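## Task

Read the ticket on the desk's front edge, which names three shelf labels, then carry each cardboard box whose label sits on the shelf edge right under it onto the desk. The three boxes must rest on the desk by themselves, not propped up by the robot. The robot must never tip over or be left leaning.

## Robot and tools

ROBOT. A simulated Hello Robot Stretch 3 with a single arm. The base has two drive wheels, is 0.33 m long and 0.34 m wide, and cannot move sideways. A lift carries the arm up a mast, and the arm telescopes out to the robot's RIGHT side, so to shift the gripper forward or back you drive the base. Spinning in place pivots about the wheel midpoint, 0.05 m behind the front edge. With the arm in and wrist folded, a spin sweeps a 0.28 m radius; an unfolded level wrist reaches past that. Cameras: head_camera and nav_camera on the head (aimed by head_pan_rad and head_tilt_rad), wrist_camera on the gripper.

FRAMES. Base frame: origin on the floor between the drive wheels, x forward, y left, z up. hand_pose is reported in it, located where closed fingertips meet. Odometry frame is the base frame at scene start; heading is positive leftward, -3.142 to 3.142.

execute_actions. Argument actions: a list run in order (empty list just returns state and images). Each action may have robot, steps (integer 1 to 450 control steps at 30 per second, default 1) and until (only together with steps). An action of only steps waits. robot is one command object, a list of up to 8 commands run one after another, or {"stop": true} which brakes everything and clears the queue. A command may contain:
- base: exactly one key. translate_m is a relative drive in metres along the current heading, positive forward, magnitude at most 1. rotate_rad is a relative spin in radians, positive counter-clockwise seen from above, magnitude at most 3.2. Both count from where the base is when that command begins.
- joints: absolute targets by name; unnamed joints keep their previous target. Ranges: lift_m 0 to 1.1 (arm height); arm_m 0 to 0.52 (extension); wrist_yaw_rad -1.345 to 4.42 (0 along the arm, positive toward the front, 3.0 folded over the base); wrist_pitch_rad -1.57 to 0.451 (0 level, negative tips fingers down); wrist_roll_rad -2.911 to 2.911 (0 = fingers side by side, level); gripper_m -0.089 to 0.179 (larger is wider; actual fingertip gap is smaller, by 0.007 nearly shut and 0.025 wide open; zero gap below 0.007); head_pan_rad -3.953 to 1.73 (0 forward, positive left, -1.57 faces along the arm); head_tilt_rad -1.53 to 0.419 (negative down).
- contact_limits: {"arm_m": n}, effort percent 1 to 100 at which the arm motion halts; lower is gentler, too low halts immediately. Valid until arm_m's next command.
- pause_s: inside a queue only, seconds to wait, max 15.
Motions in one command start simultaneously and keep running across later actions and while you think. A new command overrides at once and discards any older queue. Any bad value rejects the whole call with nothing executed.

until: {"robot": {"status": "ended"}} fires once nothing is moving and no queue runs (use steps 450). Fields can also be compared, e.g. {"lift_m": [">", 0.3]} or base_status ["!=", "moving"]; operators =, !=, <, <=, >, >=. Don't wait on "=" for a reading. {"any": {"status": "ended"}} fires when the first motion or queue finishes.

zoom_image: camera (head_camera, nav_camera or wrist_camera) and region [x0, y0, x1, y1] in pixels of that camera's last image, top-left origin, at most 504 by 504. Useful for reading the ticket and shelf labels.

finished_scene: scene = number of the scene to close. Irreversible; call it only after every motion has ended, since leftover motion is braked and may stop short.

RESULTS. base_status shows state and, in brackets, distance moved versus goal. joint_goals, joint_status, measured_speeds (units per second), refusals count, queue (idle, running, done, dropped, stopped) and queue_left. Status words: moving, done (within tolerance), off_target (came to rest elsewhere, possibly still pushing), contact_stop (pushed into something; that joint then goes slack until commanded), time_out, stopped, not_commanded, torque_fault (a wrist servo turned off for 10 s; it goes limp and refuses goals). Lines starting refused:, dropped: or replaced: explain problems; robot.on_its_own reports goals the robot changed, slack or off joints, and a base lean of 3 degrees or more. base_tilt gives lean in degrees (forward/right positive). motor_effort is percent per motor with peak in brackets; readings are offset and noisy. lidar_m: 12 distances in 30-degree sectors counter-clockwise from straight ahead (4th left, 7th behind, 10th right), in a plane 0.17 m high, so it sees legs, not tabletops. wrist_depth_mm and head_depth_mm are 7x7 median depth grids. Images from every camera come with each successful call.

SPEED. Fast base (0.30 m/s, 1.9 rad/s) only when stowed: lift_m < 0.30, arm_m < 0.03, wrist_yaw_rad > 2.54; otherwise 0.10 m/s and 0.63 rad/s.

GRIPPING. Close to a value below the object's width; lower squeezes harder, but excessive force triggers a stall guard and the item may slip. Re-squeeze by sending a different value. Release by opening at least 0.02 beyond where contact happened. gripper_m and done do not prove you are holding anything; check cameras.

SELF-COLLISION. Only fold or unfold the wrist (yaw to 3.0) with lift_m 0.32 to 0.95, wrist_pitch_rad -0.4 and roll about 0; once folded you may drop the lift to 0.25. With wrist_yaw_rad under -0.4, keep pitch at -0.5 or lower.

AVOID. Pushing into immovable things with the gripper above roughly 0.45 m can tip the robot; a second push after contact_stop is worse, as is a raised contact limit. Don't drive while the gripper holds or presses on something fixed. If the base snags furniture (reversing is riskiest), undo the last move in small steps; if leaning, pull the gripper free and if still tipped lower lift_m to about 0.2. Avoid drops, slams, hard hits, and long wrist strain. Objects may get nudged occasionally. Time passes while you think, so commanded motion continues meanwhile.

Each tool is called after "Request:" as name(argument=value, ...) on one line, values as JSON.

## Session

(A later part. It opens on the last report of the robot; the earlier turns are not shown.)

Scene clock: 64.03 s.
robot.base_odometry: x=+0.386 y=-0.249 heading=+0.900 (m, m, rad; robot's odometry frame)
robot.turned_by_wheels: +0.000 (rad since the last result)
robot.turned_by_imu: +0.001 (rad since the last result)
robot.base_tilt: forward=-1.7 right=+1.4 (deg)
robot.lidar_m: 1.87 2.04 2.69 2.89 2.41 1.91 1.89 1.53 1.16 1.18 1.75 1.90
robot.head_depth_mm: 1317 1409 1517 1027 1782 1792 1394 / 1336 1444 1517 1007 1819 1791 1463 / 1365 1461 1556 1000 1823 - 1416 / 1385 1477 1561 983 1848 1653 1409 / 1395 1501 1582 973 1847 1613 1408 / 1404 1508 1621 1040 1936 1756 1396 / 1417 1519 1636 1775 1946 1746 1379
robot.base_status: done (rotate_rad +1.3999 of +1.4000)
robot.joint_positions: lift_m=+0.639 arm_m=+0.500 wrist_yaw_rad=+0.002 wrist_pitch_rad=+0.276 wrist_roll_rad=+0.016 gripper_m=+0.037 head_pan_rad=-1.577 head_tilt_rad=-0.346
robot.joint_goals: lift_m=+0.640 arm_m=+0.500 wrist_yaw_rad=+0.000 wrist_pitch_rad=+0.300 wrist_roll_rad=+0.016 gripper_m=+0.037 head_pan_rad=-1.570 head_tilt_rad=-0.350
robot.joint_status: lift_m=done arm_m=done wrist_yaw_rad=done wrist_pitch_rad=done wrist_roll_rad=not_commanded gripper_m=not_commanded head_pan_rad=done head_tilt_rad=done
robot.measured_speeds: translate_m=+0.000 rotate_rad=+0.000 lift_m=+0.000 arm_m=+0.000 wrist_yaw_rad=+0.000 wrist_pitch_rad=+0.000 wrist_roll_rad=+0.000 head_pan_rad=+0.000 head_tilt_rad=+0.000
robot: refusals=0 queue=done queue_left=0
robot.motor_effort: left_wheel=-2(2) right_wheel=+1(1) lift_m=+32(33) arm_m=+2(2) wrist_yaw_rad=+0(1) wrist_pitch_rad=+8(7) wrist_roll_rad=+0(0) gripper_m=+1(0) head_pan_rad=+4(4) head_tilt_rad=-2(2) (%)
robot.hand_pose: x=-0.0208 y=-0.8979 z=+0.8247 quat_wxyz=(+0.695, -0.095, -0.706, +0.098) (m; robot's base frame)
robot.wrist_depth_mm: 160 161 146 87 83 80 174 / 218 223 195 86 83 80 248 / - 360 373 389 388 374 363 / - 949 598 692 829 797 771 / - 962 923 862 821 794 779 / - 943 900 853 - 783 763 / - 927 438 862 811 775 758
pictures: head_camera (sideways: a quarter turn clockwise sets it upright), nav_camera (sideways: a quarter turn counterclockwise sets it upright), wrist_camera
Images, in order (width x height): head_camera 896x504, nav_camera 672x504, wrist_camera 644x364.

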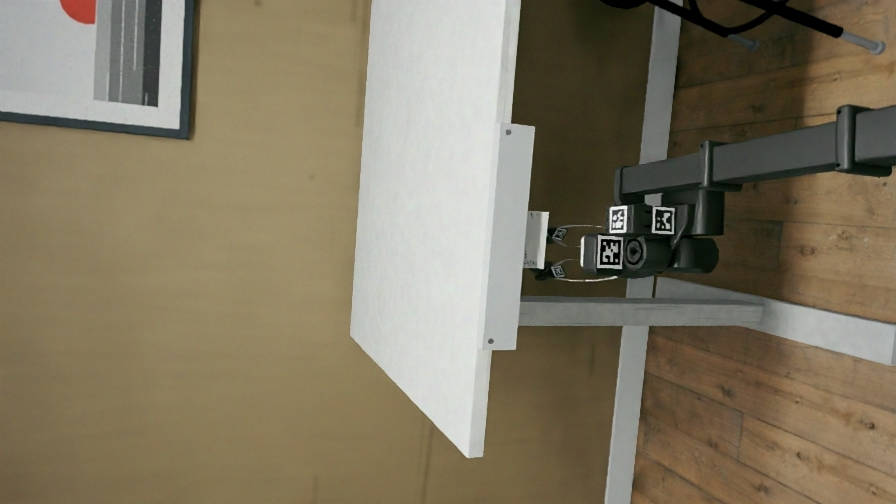

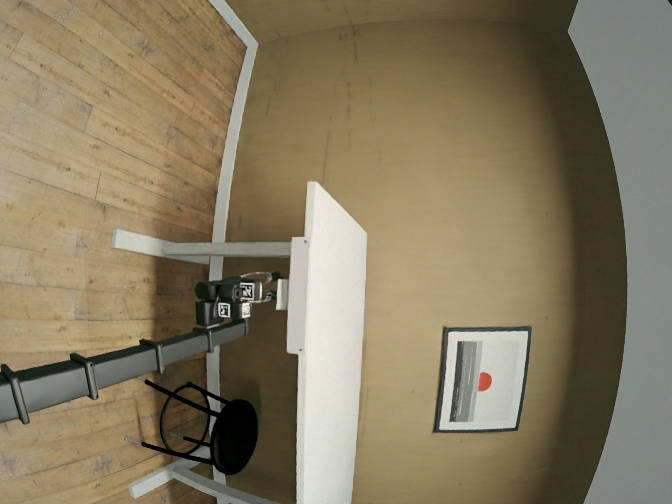

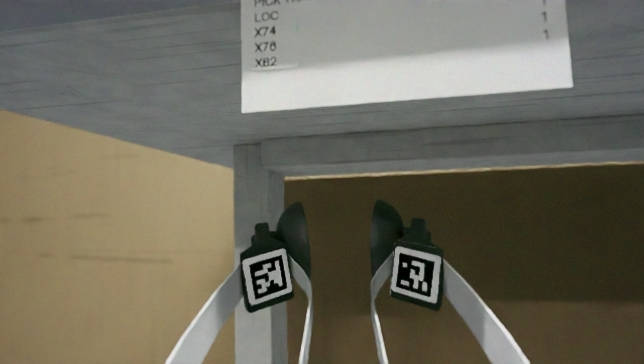

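Request:
zoom_image(camera="wrist_camera", region=[240,10,310,80])

Request:
execute_actions(actions=[{"robot":[{"joints":{"wrist_pitch_rad":-0.4,"lift_m":0.58}},{"joints":{"arm_m":0,"wrist_yaw_rad":3,"lift_m":0.4,"head_pan_rad":0.45,"head_tilt_rad":-0.5},"base":{"rotate_rad":1.45}},{"joints":{"lift_m":0.27},"base":{"translate_m":1}},{"base":{"translate_m":0.7}}],"steps":450,"until":{"robot":{"status":"ended"}}},{"steps":450,"until":{"robot":{"status":"ended"}}}])

Request:
execute_actions(actions=[{"robot":{"joints":{"head_pan_rad":-0.6}},"steps":90,"until":{"robot":{"status":"ended"}}}])

Region (240, 10, 310, 80) of wrist_camera's 644x364 image, scaled by 7.200.

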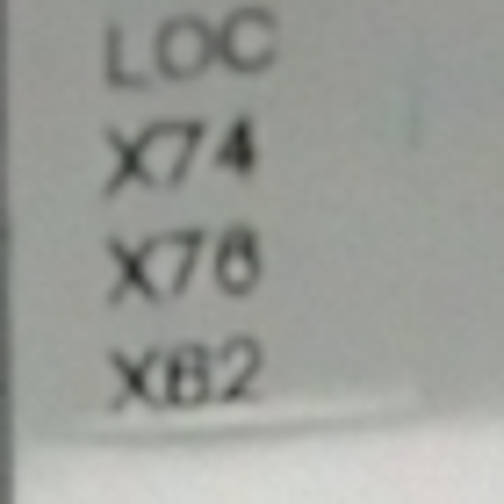

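Scene clock: 84.77 s.
robot.base_odometry: x=-0.808 y=+0.961 heading=+2.350 (m, m, rad; robot's odometry frame)
robot.turned_by_wheels: +1.450 (rad since the last result)
robot.turned_by_imu: +1.444 (rad since the last result)
robot.base_tilt: forward=-1.6 right=+1.3 (deg)
robot.lidar_m: 1.47 1.26 1.70 1.92 1.98 2.68 2.87 2.67 1.94 1.87 1.52 1.24
robot.head_depth_mm: 1172 1273 1382 1512 1679 1564 1287 / 1228 1337 1465 1615 1776 1548 1285 / 1277 1378 1491 1684 1808 1549 1271 / 1331 1422 1557 1571 1741 1537 1271 / 1408 1494 1664 1769 1782 1528 1269 / 1477 1587 1753 1856 1838 1525 1259 / 1538 1640 1749 1853 1903 1497 1255
robot.base_status: done (translate_m +0.7000 of +0.7000)
robot.joint_positions: lift_m=+0.271 arm_m=+0.003 wrist_yaw_rad=+2.997 wrist_pitch_rad=-0.413 wrist_roll_rad=+0.016 gripper_m=+0.037 head_pan_rad=+0.443 head_tilt_rad=-0.495
robot.joint_goals: lift_m=+0.270 arm_m=+0.000 wrist_yaw_rad=+3.000 wrist_pitch_rad=-0.400 wrist_roll_rad=+0.016 gripper_m=+0.037 head_pan_rad=+0.450 head_tilt_rad=-0.500
robot.joint_status: lift_m=done arm_m=done wrist_yaw_rad=done wrist_pitch_rad=done wrist_roll_rad=not_commanded gripper_m=not_commanded head_pan_rad=done head_tilt_rad=done
robot.measured_speeds: translate_m=+0.000 rotate_rad=+0.000 lift_m=+0.000 arm_m=+0.000 wrist_yaw_rad=+0.000 wrist_pitch_rad=+0.000 wrist_roll_rad=+0.000 head_pan_rad=+0.000 head_tilt_rad=+0.000
robot: refusals=0 queue=done queue_left=0
robot.motor_effort: left_wheel=-2(9) right_wheel=+2(7) lift_m=+13(33) arm_m=-3(4) wrist_yaw_rad=+2(3) wrist_pitch_rad=+4(8) wrist_roll_rad=+0(0) gripper_m=+1(0) head_pan_rad=+4(50) head_tilt_rad=-2(19) (%)
robot.hand_pose: x=+0.0111 y=+0.0750 z=+0.2842 quat_wxyz=(+0.196, +0.706, +0.093, +0.674) (m; robot's base frame)
robot.wrist_depth_mm: - - - - - - - / - - - - - - - / - 906 897 868 826 812 787 / 740 712 709 684 657 645 629 / 601 586 - 564 562 533 523 / 508 512 - - - 454 448 / 449 - - - 406 396 395
pictures: head_camera (sideways: a quarter turn clockwise sets it upright), nav_camera (sideways: a quarter turn counterclockwise sets it upright), wrist_camera
Images, in order (width x height): head_camera 896x504, nav_camera 672x504, wrist_camera 644x364.

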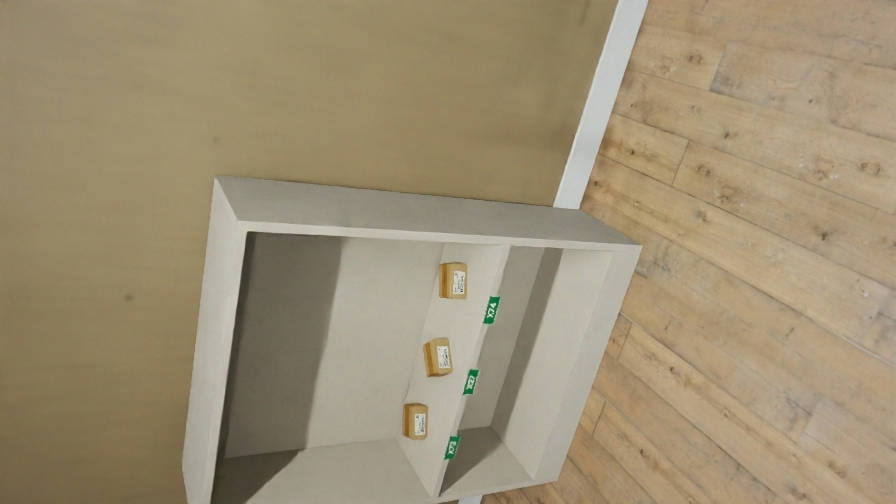

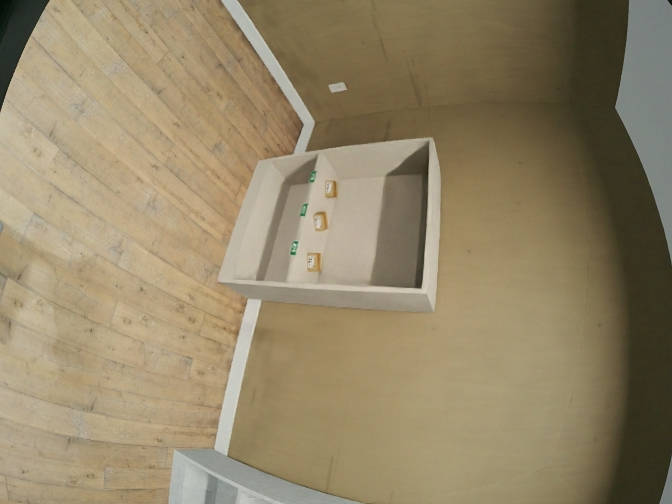

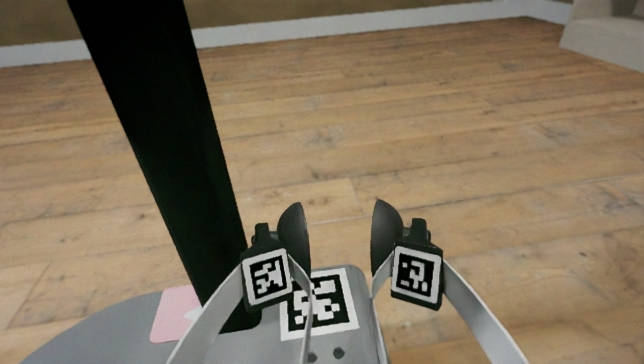

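Scene clock: 85.87 s.
robot.base_odometry: x=-0.808 y=+0.961 heading=+2.350 (m, m, rad; robot's odometry frame)
robot.turned_by_wheels: +0.000 (rad since the last result)
robot.turned_by_imu: +0.000 (rad since the last result)
robot.base_tilt: forward=-1.6 right=+1.3 (deg)
robot.lidar_m: 1.47 1.26 1.70 1.92 1.97 2.68 2.87 2.66 1.95 1.86 1.52 1.24
robot.head_depth_mm: 1857 2040 2197 2214 1835 1547 1285 / 1451 1586 2154 2443 1979 1541 1283 / 1533 1652 1848 1967 1932 1554 1278 / 1430 1541 1757 1856 1872 1526 1275 / 1340 1426 1629 1699 1774 1548 1251 / 1238 1183 1359 1469 1716 1521 1258 / 1170 1307 1430 1608 1765 1518 1259
robot.base_status: done (translate_m +0.7000 of +0.7000)
robot.joint_positions: lift_m=+0.271 arm_m=+0.003 wrist_yaw_rad=+2.997 wrist_pitch_rad=-0.413 wrist_roll_rad=+0.016 gripper_m=+0.037 head_pan_rad=-0.593 head_tilt_rad=-0.495
robot.joint_goals: lift_m=+0.270 arm_m=+0.000 wrist_yaw_rad=+3.000 wrist_pitch_rad=-0.400 wrist_roll_rad=+0.016 gripper_m=+0.037 head_pan_rad=-0.600 head_tilt_rad=-0.500
robot.joint_status: lift_m=done arm_m=done wrist_yaw_rad=done wrist_pitch_rad=done wrist_roll_rad=not_commanded gripper_m=not_commanded head_pan_rad=done head_tilt_rad=done
robot.measured_speeds: translate_m=+0.000 rotate_rad=+0.000 lift_m=+0.000 arm_m=+0.000 wrist_yaw_rad=+0.000 wrist_pitch_rad=+0.000 wrist_roll_rad=+0.000 head_pan_rad=+0.000 head_tilt_rad=+0.000
robot: refusals=0 queue=done queue_left=0
robot.motor_effort: left_wheel=-2(3) right_wheel=+1(1) lift_m=+13(13) arm_m=-4(4) wrist_yaw_rad=+3(2) wrist_pitch_rad=+4(4) wrist_roll_rad=+0(0) gripper_m=+0(1) head_pan_rad=-4(51) head_tilt_rad=-2(3) (%)
robot.hand_pose: x=+0.0111 y=+0.0750 z=+0.2842 quat_wxyz=(+0.196, +0.706, +0.093, +0.674) (m; robot's base frame)
robot.wrist_depth_mm: - - - - - - - / - - - - - - - / - 911 900 863 835 807 774 / 753 721 689 692 661 645 632 / 601 588 - 569 562 537 522 / 505 507 - - - 456 447 / 453 - - - 406 398 394
pictures: head_camera (sideways: a quarter turn clockwise sets it upright), nav_camera (sideways: a quarter turn counterclockwise sets it upright), wrist_camera
Images, in order (width x height): head_camera 896x504, nav_camera 672x504, wrist_camera 644x364.

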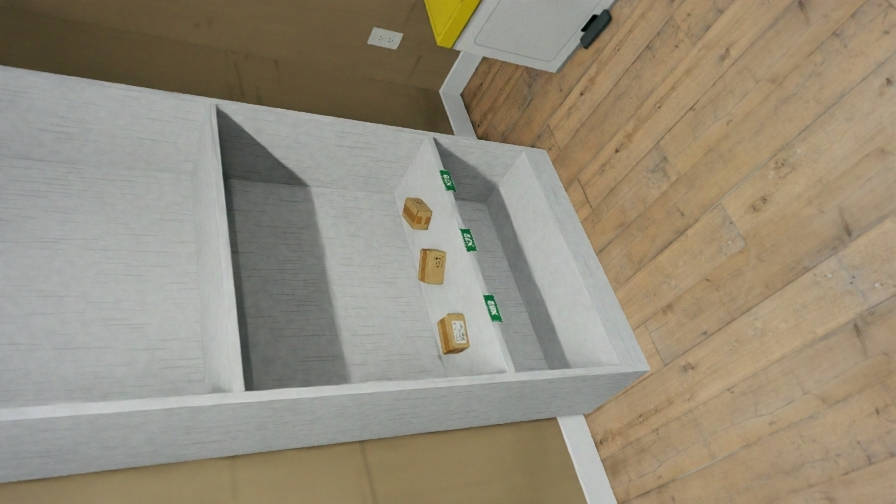

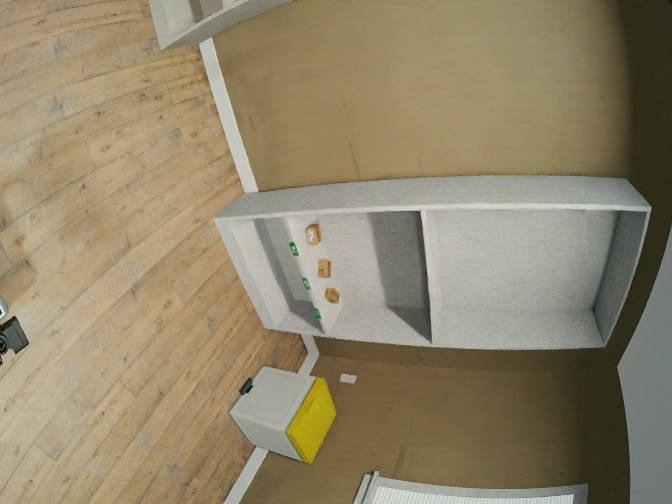

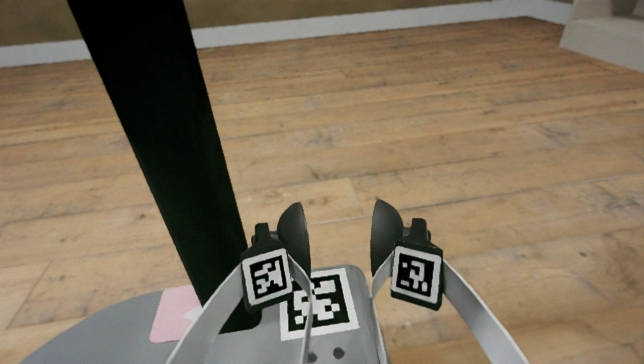

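Request:
zoom_image(camera="head_camera", region=[380,160,550,360])

Region (380, 160, 550, 360) of head_camera's 896x504 image, scaled by 2.520, with more detail than that image has; it fills the left 428 columns of this view, and the rest is white.

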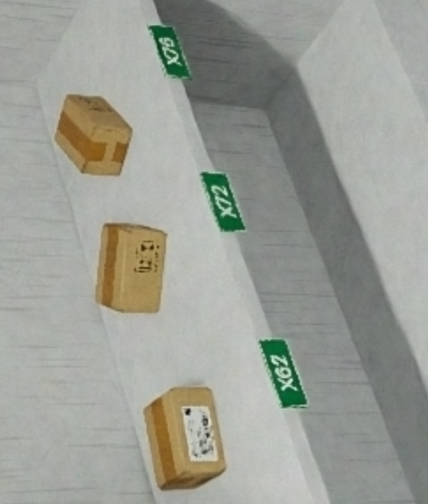

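Request:
execute_actions(actions=[{"robot":[{"base":{"rotate_rad":-0.87}},{"base":{"translate_m":0.85}},{"base":{"rotate_rad":2.44}},{"joints":{"lift_m":0.4,"head_pan_rad":-1.57,"head_tilt_rad":-0.85}},{"joints":{"wrist_yaw_rad":0,"gripper_m":0.17}},{"joints":{"wrist_pitch_rad":0}}],"steps":450,"until":{"robot":{"status":"ended"}}}])

Scene clock: 107.60 s.
robot.base_odometry: x=-0.731 y=+1.808 heading=-2.363 (m, m, rad; robot's odometry frame)
robot.turned_by_wheels: +1.570 (rad since the last result)
robot.turned_by_imu: +1.556 (rad since the last result)
robot.base_tilt: forward=-1.7 right=+1.4 (deg)
robot.lidar_m: 2.56 2.64 3.46 3.44 1.78 1.27 0.76 0.79 0.87 0.70 0.63 1.28
robot.head_depth_mm: 634 878 1049 1071 1385 1276 1128 / 629 877 1048 1086 1350 1271 1143 / 621 875 1048 1104 1343 1256 1167 / 615 869 1042 1062 1340 1290 - / 611 866 1037 1095 1304 1256 1115 / 604 758 859 1248 1406 1256 1110 / 545 900 1102 1371 1431 1245 1112
robot.base_status: done (rotate_rad +2.4399 of +2.4400)
robot.joint_positions: lift_m=+0.399 arm_m=+0.003 wrist_yaw_rad=+0.004 wrist_pitch_rad=-0.025 wrist_roll_rad=+0.016 gripper_m=+0.170 head_pan_rad=-1.563 head_tilt_rad=-0.839
robot.joint_goals: lift_m=+0.400 arm_m=+0.000 wrist_yaw_rad=+0.000 wrist_pitch_rad=+0.000 wrist_roll_rad=+0.016 gripper_m=+0.170 head_pan_rad=-1.570 head_tilt_rad=-0.850
robot.joint_status: lift_m=done arm_m=done wrist_yaw_rad=done wrist_pitch_rad=done wrist_roll_rad=not_commanded gripper_m=done head_pan_rad=done head_tilt_rad=done
robot.measured_speeds: translate_m=+0.000 rotate_rad=+0.000 lift_m=+0.000 arm_m=+0.000 wrist_yaw_rad=+0.000 wrist_pitch_rad=+0.000 wrist_roll_rad=+0.000 head_pan_rad=+0.000 head_tilt_rad=+0.000
robot: refusals=0 queue=done queue_left=0
robot.motor_effort: left_wheel=-3(9) right_wheel=+2(7) lift_m=+33(34) arm_m=-3(3) wrist_yaw_rad=-2(2) wrist_pitch_rad=+8(7) wrist_roll_rad=+0(0) gripper_m=+0(87) head_pan_rad=-4(49) head_tilt_rad=-5(28) (%)
robot.hand_pose: x=-0.0205 y=-0.4032 z=+0.5078 quat_wxyz=(+0.702, +0.010, -0.713, -0.008) (m; robot's base frame)
robot.wrist_depth_mm: 617 398 571 579 571 574 577 / 641 395 590 591 596 593 590 / 661 420 605 610 605 610 604 / 689 676 500 471 483 462 450 / 704 704 492 381 664 666 632 / 734 - 614 682 684 685 - / 760 757 595 682 669 667 623
pictures: head_camera (sideways: a quarter turn clockwise sets it upright), nav_camera (sideways: a quarter turn counterclockwise sets it upright), wrist_camera
Images, in order (width x height): head_camera 896x504, nav_camera 672x504, wrist_camera 644x364.

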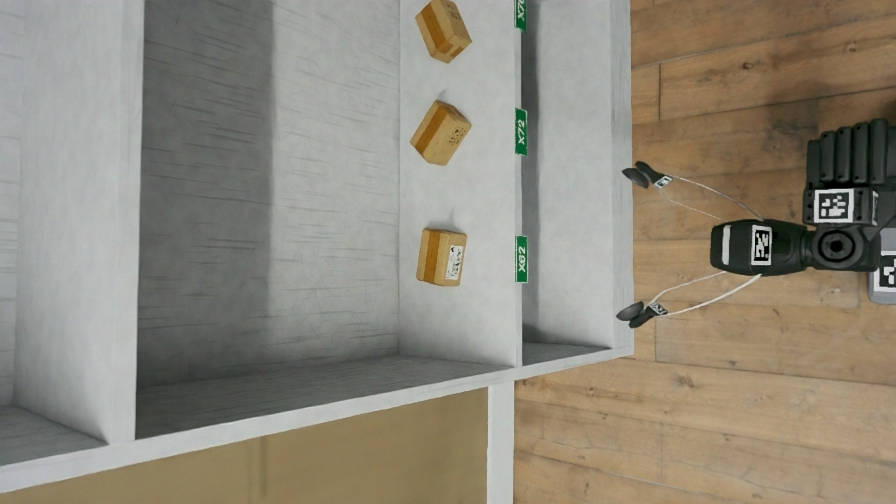

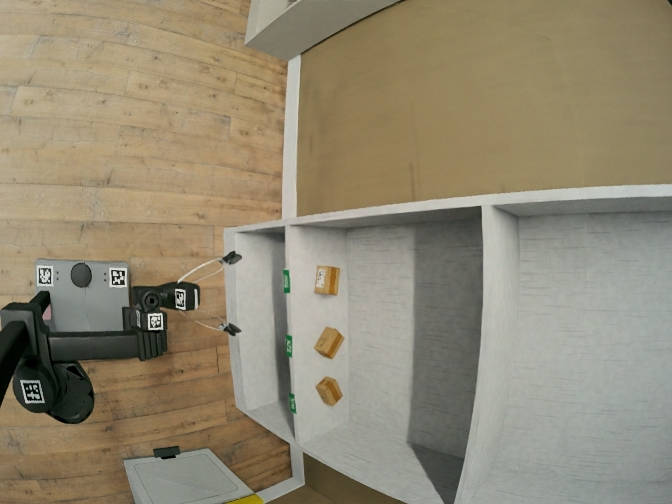

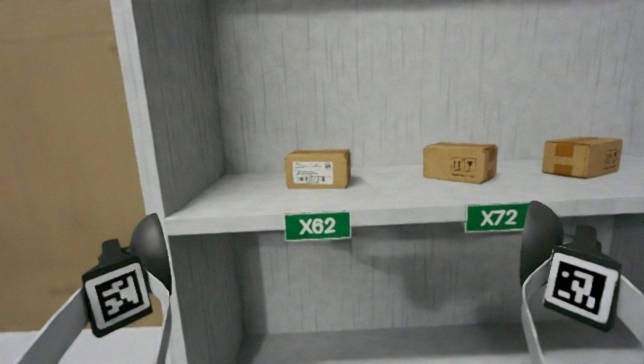

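Request:
execute_actions(actions=[{"robot":{"base":{"translate_m":0.02},"joints":{"lift_m":0.385,"arm_m":0.24}},"steps":450,"until":{"robot":{"status":"ended"}}}])

Scene clock: 113.53 s.
robot.base_odometry: x=-0.745 y=+1.793 heading=-2.363 (m, m, rad; robot's odometry frame)
robot.turned_by_wheels: +0.000 (rad since the last result)
robot.turned_by_imu: +0.001 (rad since the last result)
robot.base_tilt: forward=-1.6 right=+1.3 (deg)
robot.lidar_m: 2.54 2.62 3.41 3.84 1.81 1.29 0.78 0.81 0.88 0.62 0.62 1.26
robot.head_depth_mm: 634 873 1052 1085 1354 1277 1122 / 629 875 1047 1075 1339 1258 1123 / 622 871 1037 1100 1342 1265 1130 / 614 867 1042 1064 1316 1257 1139 / 608 867 1035 1067 1304 1255 1121 / 575 647 863 1329 1436 1252 1107 / 775 919 1102 1350 1441 1251 1108
robot.base_status: done (translate_m +0.0200 of +0.0200)
robot.joint_positions: lift_m=+0.386 arm_m=+0.240 wrist_yaw_rad=+0.002 wrist_pitch_rad=-0.023 wrist_roll_rad=+0.016 gripper_m=+0.170 head_pan_rad=-1.563 head_tilt_rad=-0.839
robot.joint_goals: lift_m=+0.385 arm_m=+0.240 wrist_yaw_rad=+0.000 wrist_pitch_rad=+0.000 wrist_roll_rad=+0.016 gripper_m=+0.170 head_pan_rad=-1.570 head_tilt_rad=-0.850
robot.joint_status: lift_m=done arm_m=done wrist_yaw_rad=done wrist_pitch_rad=done wrist_roll_rad=not_commanded gripper_m=done head_pan_rad=done head_tilt_rad=done
robot.measured_speeds: translate_m=+0.000 rotate_rad=+0.000 lift_m=+0.000 arm_m=+0.000 wrist_yaw_rad=+0.000 wrist_pitch_rad=+0.000 wrist_roll_rad=+0.000 head_pan_rad=+0.000 head_tilt_rad=+0.000
robot: refusals=0 queue=done queue_left=0
robot.motor_effort: left_wheel=-3(5) right_wheel=+2(5) lift_m=+13(30) arm_m=+2(2) wrist_yaw_rad=-1(2) wrist_pitch_rad=+7(8) wrist_roll_rad=+0(0) gripper_m=+2(0) head_pan_rad=-4(3) head_tilt_rad=-6(5) (%)
robot.hand_pose: x=-0.0208 y=-0.6402 z=+0.4942 quat_wxyz=(+0.702, +0.009, -0.713, -0.008) (m; robot's base frame)
robot.wrist_depth_mm: 226 327 356 360 363 363 362 / 223 319 371 370 371 373 374 / 221 315 380 383 385 387 387 / 218 312 392 243 394 369 249 / 217 289 279 243 260 257 243 / 201 - 200 195 190 185 - / - 153 154 151 148 149 148
pictures: head_camera (sideways: a quarter turn clockwise sets it upright), nav_camera (sideways: a quarter turn counterclockwise sets it upright), wrist_camera
Images, in order (width x height): head_camera 896x504, nav_camera 672x504, wrist_camera 644x364.

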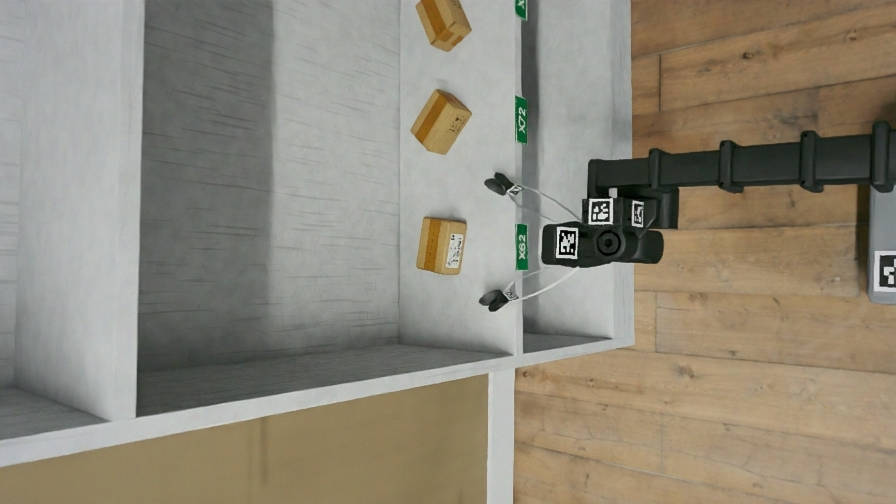

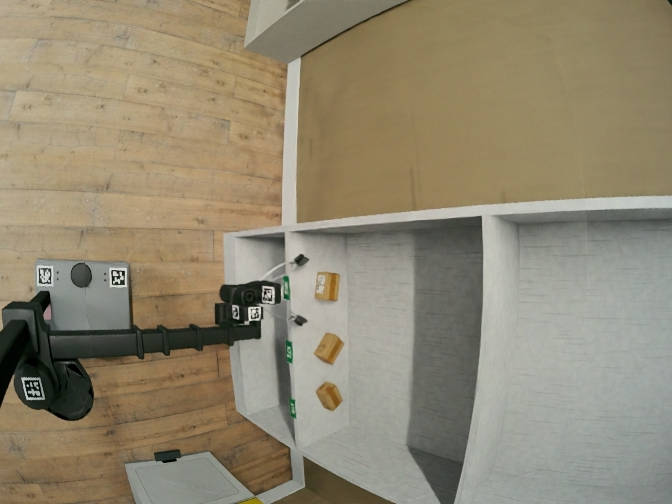

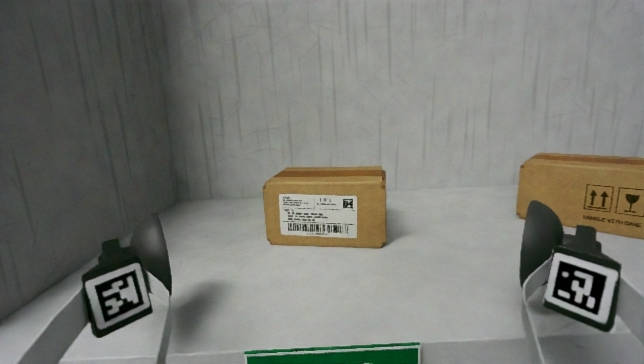

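Request:
execute_actions(actions=[{"robot":[{"joints":{"lift_m":0.375,"arm_m":0.325,"gripper_m":0.15}},{"joints":{"gripper_m":0.05}},{"joints":{"lift_m":0.41}}],"steps":450,"until":{"robot":{"status":"ended"}}}])

Scene clock: 124.33 s.
robot.base_odometry: x=-0.745 y=+1.793 heading=-2.363 (m, m, rad; robot's odometry frame)
robot.turned_by_wheels: +0.000 (rad since the last result)
robot.turned_by_imu: +0.001 (rad since the last result)
robot.base_tilt: forward=-1.6 right=+1.3 (deg)
robot.lidar_m: 2.54 2.63 3.41 3.86 1.81 1.29 0.78 0.81 0.88 0.62 0.62 1.26
robot.head_depth_mm: 634 881 1050 1081 1356 1275 1130 / 628 874 1050 1076 1344 1276 1122 / 622 870 1046 1099 1343 1259 1129 / 613 866 1039 1064 1337 1259 1126 / 609 862 1027 1065 1300 1261 1110 / 574 647 860 1328 1434 1242 1108 / 775 922 1099 1379 1430 1245 1101
robot.base_status: done (translate_m +0.0200 of +0.0200)
robot.joint_positions: lift_m=+0.409 arm_m=+0.325 wrist_yaw_rad=+0.002 wrist_pitch_rad=-0.028 wrist_roll_rad=+0.016 gripper_m=+0.051 head_pan_rad=-1.563 head_tilt_rad=-0.839
robot.joint_goals: lift_m=+0.410 arm_m=+0.325 wrist_yaw_rad=+0.000 wrist_pitch_rad=+0.000 wrist_roll_rad=+0.016 gripper_m=+0.050 head_pan_rad=-1.570 head_tilt_rad=-0.850
robot.joint_status: lift_m=done arm_m=done wrist_yaw_rad=done wrist_pitch_rad=done wrist_roll_rad=not_commanded gripper_m=done head_pan_rad=done head_tilt_rad=done
robot.measured_speeds: translate_m=+0.000 rotate_rad=+0.000 lift_m=+0.000 arm_m=+0.000 wrist_yaw_rad=+0.000 wrist_pitch_rad=+0.000 wrist_roll_rad=+0.000 head_pan_rad=+0.000 head_tilt_rad=+0.000
robot: refusals=0 queue=done queue_left=0
robot.motor_effort: left_wheel=-2(2) right_wheel=+1(1) lift_m=+33(33) arm_m=+3(1) wrist_yaw_rad=-1(1) wrist_pitch_rad=+9(9) wrist_roll_rad=+0(0) gripper_m=-16(89) head_pan_rad=-4(3) head_tilt_rad=-5(5) (%)
robot.hand_pose: x=-0.0208 y=-0.7251 z=+0.5170 quat_wxyz=(+0.701, +0.011, -0.713, -0.009) (m; robot's base frame)
robot.wrist_depth_mm: 231 278 280 281 283 285 286 / 229 287 290 290 293 294 295 / 227 296 300 301 303 304 305 / 224 306 309 192 309 316 317 / 222 301 242 159 153 322 209 / 221 250 215 166 159 229 200 / 195 191 187 184 181 177 174
pictures: head_camera (sideways: a quarter turn clockwise sets it upright), nav_camera (sideways: a quarter turn counterclockwise sets it upright), wrist_camera
Images, in order (width x height): head_camera 896x504, nav_camera 672x504, wrist_camera 644x364.

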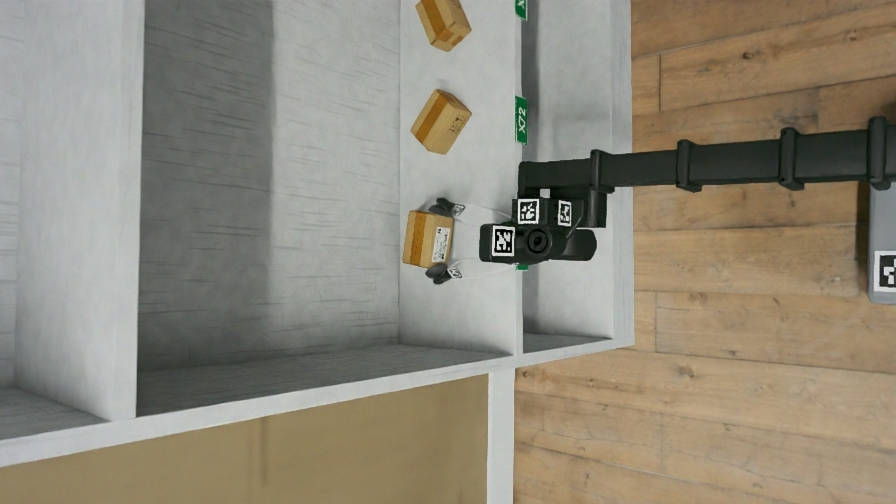

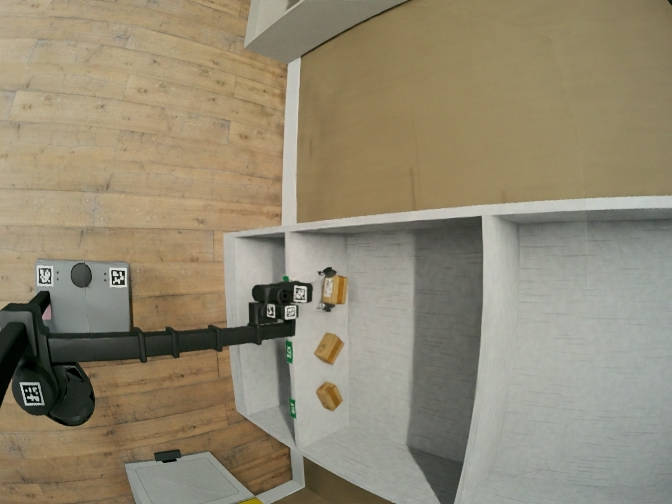

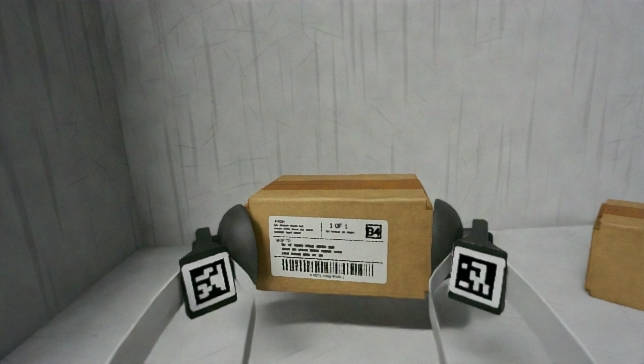

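Request:
execute_actions(actions=[{"robot":[{"joints":{"arm_m":0,"gripper_m":0.04}},{"joints":{"wrist_yaw_rad":2.65,"lift_m":0.29},"base":{"rotate_rad":1.315}},{"base":{"translate_m":1}},{"base":{"translate_m":1}},{"base":{"translate_m":0.48}},{"base":{"rotate_rad":1.827}},{"joints":{"lift_m":0.9,"wrist_yaw_rad":0,"head_tilt_rad":-0.5}}],"steps":450,"until":{"robot":{"status":"ended"}}},{"steps":450,"until":{"robot":{"status":"ended"}}},{"steps":450,"until":{"robot":{"status":"ended"}}}])

Scene clock: 158.60 s.
robot.base_odometry: x=+0.492 y=-0.356 heading=+0.778 (m, m, rad; robot's odometry frame)
robot.turned_by_wheels: +3.142 (rad since the last result)
robot.turned_by_imu: +3.117 (rad since the last result)
robot.base_tilt: forward=-1.5 right=+1.3 (deg)
robot.lidar_m: 1.94 2.00 2.63 3.04 2.75 1.93 1.82 1.86 0.93 1.49 1.07 2.01
robot.head_depth_mm: 1253 1386 1099 1314 1195 1576 - / 1254 1368 1077 1714 1737 1538 - / 1245 1377 1064 1701 1875 - - / 1240 1361 1055 811 1826 - - / 1231 1357 1032 758 1841 1524 1261 / 1223 1340 1023 747 1777 1469 1243 / 1225 1342 1010 741 1787 1495 1249
robot.base_status: done (rotate_rad +1.8269 of +1.8270)
robot.joint_positions: lift_m=+0.899 arm_m=+0.003 wrist_yaw_rad=+0.004 wrist_pitch_rad=-0.023 wrist_roll_rad=+0.016 gripper_m=+0.040 head_pan_rad=-1.563 head_tilt_rad=-0.508
robot.joint_goals: lift_m=+0.900 arm_m=+0.000 wrist_yaw_rad=+0.000 wrist_pitch_rad=+0.000 wrist_roll_rad=+0.016 gripper_m=+0.040 head_pan_rad=-1.570 head_tilt_rad=-0.500
robot.joint_status: lift_m=done arm_m=done wrist_yaw_rad=done wrist_pitch_rad=done wrist_roll_rad=not_commanded gripper_m=done head_pan_rad=done head_tilt_rad=done
robot.measured_speeds: translate_m=+0.000 rotate_rad=+0.000 lift_m=+0.000 arm_m=+0.000 wrist_yaw_rad=+0.000 wrist_pitch_rad=+0.000 wrist_roll_rad=+0.000 head_pan_rad=+0.000 head_tilt_rad=+0.000
robot: refusals=0 queue=done queue_left=0
robot.motor_effort: left_wheel=-2(8) right_wheel=+1(7) lift_m=+33(34) arm_m=-3(1) wrist_yaw_rad=-2(4) wrist_pitch_rad=+7(9) wrist_roll_rad=+0(0) gripper_m=+1(61) head_pan_rad=-3(4) head_tilt_rad=+3(26) (%)
robot.hand_pose: x=-0.0205 y=-0.4033 z=+1.0083 quat_wxyz=(+0.702, +0.010, -0.713, -0.007) (m; robot's base frame)
robot.wrist_depth_mm: - - - - - - - / - - - - - - - / - - - - - - - / - 602 565 535 507 532 521 / - 441 449 - - - - / - - 842 - - - - / - - - - - 744 763
pictures: head_camera (sideways: a quarter turn clockwise sets it upright), nav_camera (sideways: a quarter turn counterclockwise sets it upright), wrist_camera
Images, in order (width x height): head_camera 896x504, nav_camera 672x504, wrist_camera 644x364.

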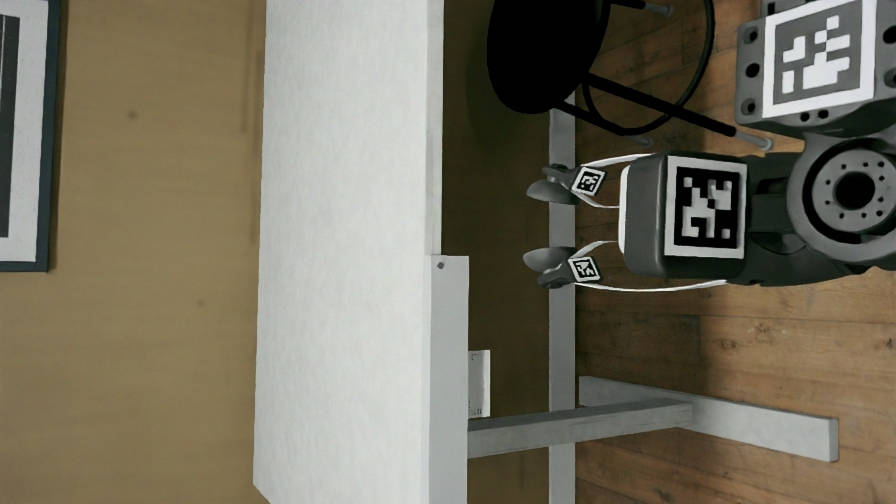

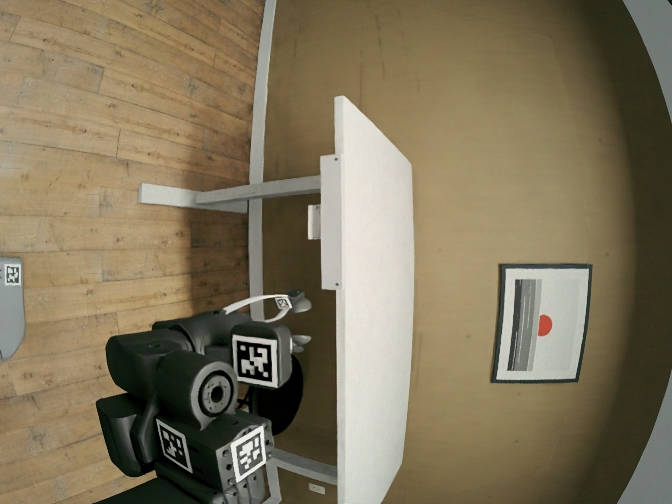

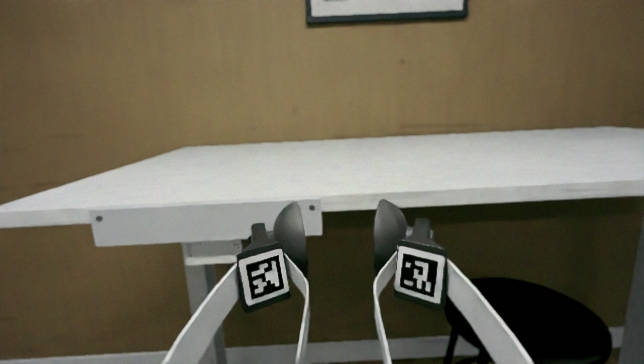

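Dropped. Look.

Request:
execute_actions(actions=[{"robot":{"joints":{"head_pan_rad":1.1,"head_tilt_rad":-0.85}},"steps":90,"until":{"robot":{"status":"ended"}}}])

Scene clock: 162.63 s.
robot.base_odometry: x=+0.492 y=-0.356 heading=+0.778 (m, m, rad; robot's odometry frame)
robot.turned_by_wheels: +0.000 (rad since the last result)
robot.turned_by_imu: +0.001 (rad since the last result)
robot.base_tilt: forward=-1.6 right=+1.3 (deg)
robot.lidar_m: 1.93 2.00 2.63 3.02 2.76 1.92 1.82 1.87 0.93 1.49 1.07 2.00
robot.head_depth_mm: 2234 2407 2084 1723 1461 1272 1128 / 2562 2603 2065 1725 1464 1265 1119 / 2683 2647 2056 1713 1448 1260 1117 / 2738 2578 2065 1712 1452 1261 1121 / 3083 2584 2064 1692 1436 1246 1114 / 2987 2589 2041 1683 1433 1261 1108 / 2835 2542 2030 1682 1429 1255 1144
robot.base_status: done (rotate_rad +1.8269 of +1.8270)
robot.joint_positions: lift_m=+0.899 arm_m=+0.003 wrist_yaw_rad=+0.004 wrist_pitch_rad=-0.023 wrist_roll_rad=+0.016 gripper_m=+0.040 head_pan_rad=+1.093 head_tilt_rad=-0.839
robot.joint_goals: lift_m=+0.900 arm_m=+0.000 wrist_yaw_rad=+0.000 wrist_pitch_rad=+0.000 wrist_roll_rad=+0.016 gripper_m=+0.040 head_pan_rad=+1.100 head_tilt_rad=-0.850
robot.joint_status: lift_m=done arm_m=done wrist_yaw_rad=done wrist_pitch_rad=done wrist_roll_rad=not_commanded gripper_m=done head_pan_rad=done head_tilt_rad=done
robot.measured_speeds: translate_m=+0.000 rotate_rad=+0.000 lift_m=+0.000 arm_m=+0.000 wrist_yaw_rad=+0.000 wrist_pitch_rad=+0.000 wrist_roll_rad=+0.000 head_pan_rad=+0.000 head_tilt_rad=+0.000
robot: refusals=0 queue=done queue_left=0
robot.motor_effort: left_wheel=-3(3) right_wheel=+1(2) lift_m=+32(33) arm_m=-4(4) wrist_yaw_rad=-2(1) wrist_pitch_rad=+7(7) wrist_roll_rad=+0(0) gripper_m=+0(2) head_pan_rad=+4(50) head_tilt_rad=-5(27) (%)
robot.hand_pose: x=-0.0205 y=-0.4033 z=+1.0083 quat_wxyz=(+0.702, +0.010, -0.713, -0.007) (m; robot's base frame)
robot.wrist_depth_mm: - - - - - - - / - - - - - - - / - - - - - - - / - 607 565 535 507 533 518 / - 445 443 - - - - / - - 846 - - - - / - - - - - 752 773
pictures: head_camera (sideways: a quarter turn clockwise sets it upright), nav_camera (sideways: a quarter turn counterclockwise sets it upright), wrist_camera
Images, in order (width x height): head_camera 896x504, nav_camera 672x504, wrist_camera 644x364.

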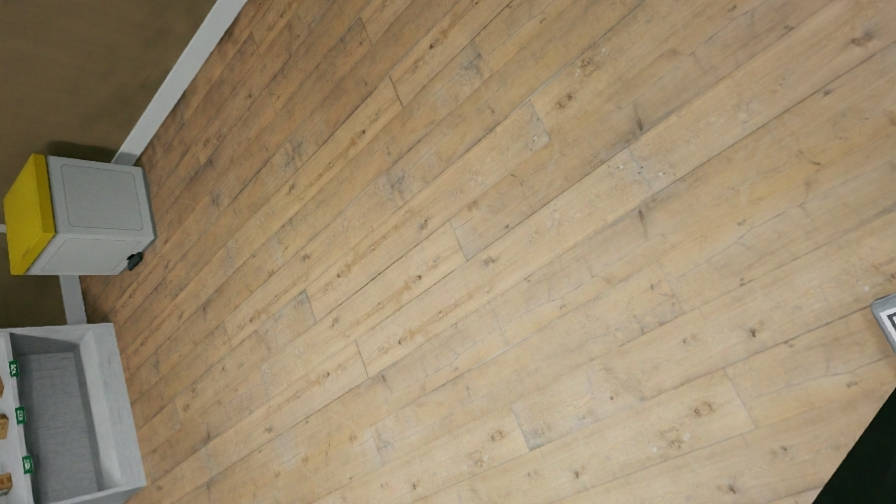

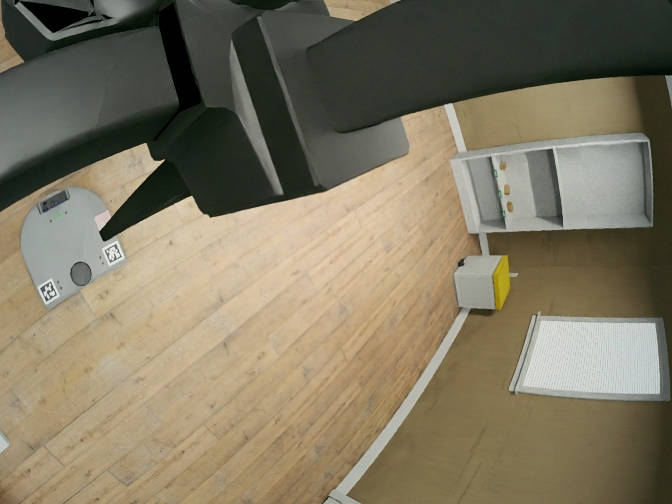

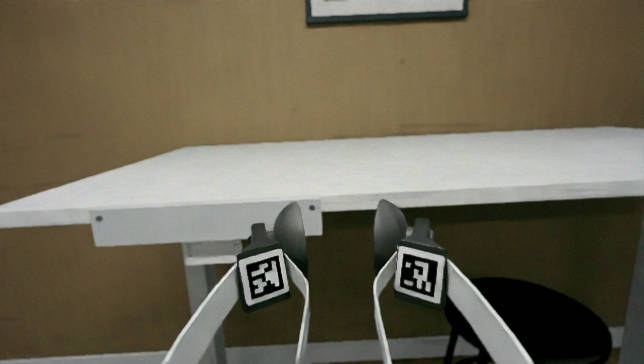

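Still on the shelf. Retrace in reverse.

Request:
execute_actions(actions=[{"robot":[{"joints":{"wrist_yaw_rad":2.65,"lift_m":0.29},"base":{"rotate_rad":-1.827}},{"base":{"translate_m":-1}},{"base":{"translate_m":-1}},{"base":{"translate_m":-0.48}},{"base":{"rotate_rad":-1.315},"joints":{"lift_m":0.385,"wrist_yaw_rad":0,"head_tilt_rad":-0.85,"head_pan_rad":-1.57,"gripper_m":0.16}},{"joints":{"arm_m":0.15}}],"steps":450,"until":{"robot":{"status":"ended"}}},{"steps":450,"until":{"robot":{"status":"ended"}}},{"steps":450,"until":{"robot":{"status":"ended"}}}])

Scene clock: 190.10 s.
robot.base_odometry: x=-0.745 y=+1.794 heading=-2.363 (m, m, rad; robot's odometry frame)
robot.turned_by_wheels: -3.142 (rad since the last result)
robot.turned_by_imu: -3.115 (rad since the last result)
robot.base_tilt: forward=-1.7 right=+1.3 (deg)
robot.lidar_m: 2.56 2.63 3.41 3.44 1.80 1.28 0.76 0.79 0.87 0.72 0.63 1.27
robot.head_depth_mm: 631 882 1064 1088 1369 1271 1125 / 627 886 1053 1084 1382 1267 1138 / 621 874 1053 1085 1367 1321 1129 / 614 875 1050 1082 1335 1211 1132 / 608 871 1046 1094 1333 1252 1106 / 603 775 883 1026 1402 1253 1108 / 537 906 1106 1376 1428 1251 1104
robot.base_status: done (rotate_rad -1.3149 of -1.3150)
robot.joint_positions: lift_m=+0.384 arm_m=+0.150 wrist_yaw_rad=+0.002 wrist_pitch_rad=-0.022 wrist_roll_rad=+0.016 gripper_m=+0.160 head_pan_rad=-1.563 head_tilt_rad=-0.840
robot.joint_goals: lift_m=+0.385 arm_m=+0.150 wrist_yaw_rad=+0.000 wrist_pitch_rad=+0.000 wrist_roll_rad=+0.016 gripper_m=+0.160 head_pan_rad=-1.570 head_tilt_rad=-0.850
robot.joint_status: lift_m=done arm_m=done wrist_yaw_rad=done wrist_pitch_rad=done wrist_roll_rad=not_commanded gripper_m=done head_pan_rad=done head_tilt_rad=done
robot.measured_speeds: translate_m=+0.000 rotate_rad=+0.000 lift_m=+0.000 arm_m=+0.000 wrist_yaw_rad=+0.000 wrist_pitch_rad=+0.000 wrist_roll_rad=+0.000 head_pan_rad=+0.000 head_tilt_rad=+0.000
robot: refusals=0 queue=done queue_left=0
robot.motor_effort: left_wheel=+1(7) right_wheel=-2(7) lift_m=+32(34) arm_m=+3(3) wrist_yaw_rad=-1(1) wrist_pitch_rad=+7(7) wrist_roll_rad=+0(0) gripper_m=-1(82) head_pan_rad=-3(50) head_tilt_rad=-5(6) (%)
robot.hand_pose: x=-0.0209 y=-0.5502 z=+0.4934 quat_wxyz=(+0.702, +0.009, -0.713, -0.007) (m; robot's base frame)
robot.wrist_depth_mm: 249 362 442 445 450 449 453 / 246 354 462 461 465 466 467 / 244 351 472 478 479 475 481 / 241 346 481 376 426 334 361 / 239 293 281 273 263 258 264 / 239 - 241 242 534 532 246 / 596 332 543 552 553 555 560
pictures: head_camera (sideways: a quarter turn clockwise sets it upright), nav_camera (sideways: a quarter turn counterclockwise sets it upright), wrist_camera
Images, in order (width x height): head_camera 896x504, nav_camera 672x504, wrist_camera 644x364.

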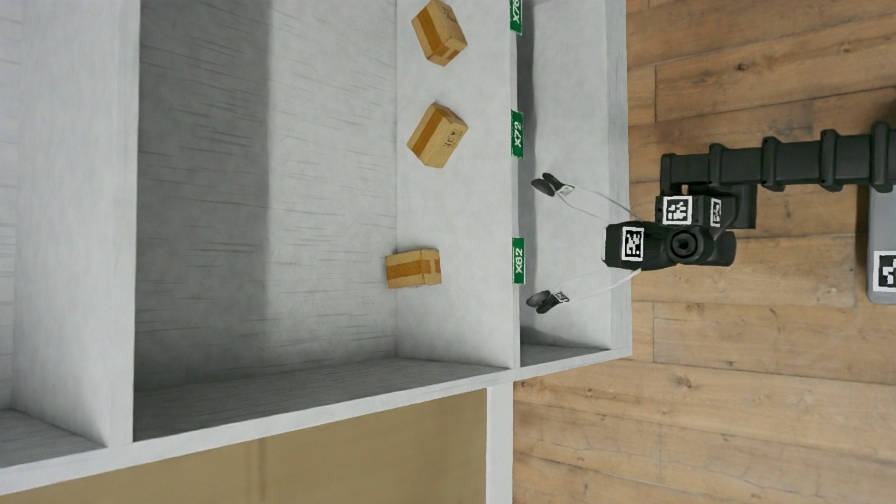

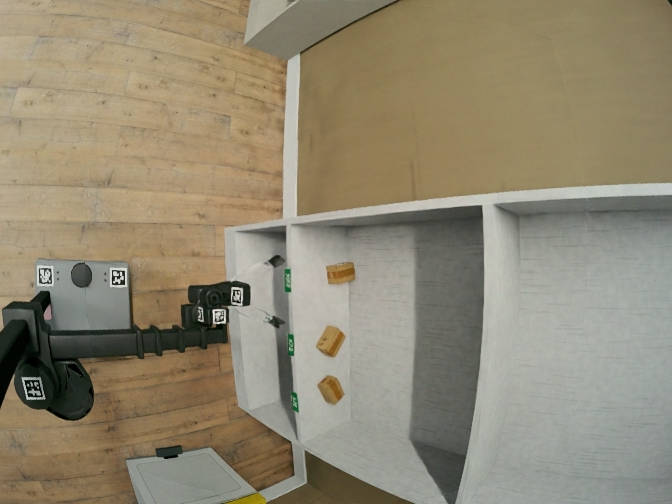

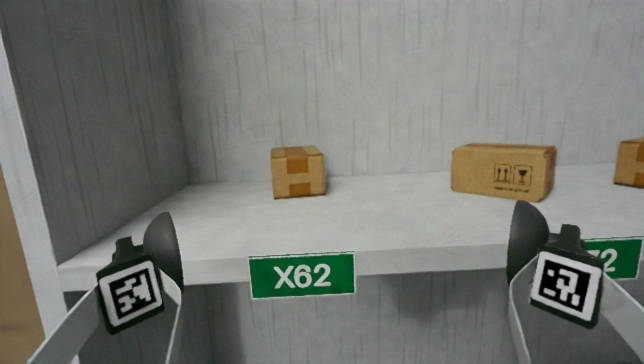

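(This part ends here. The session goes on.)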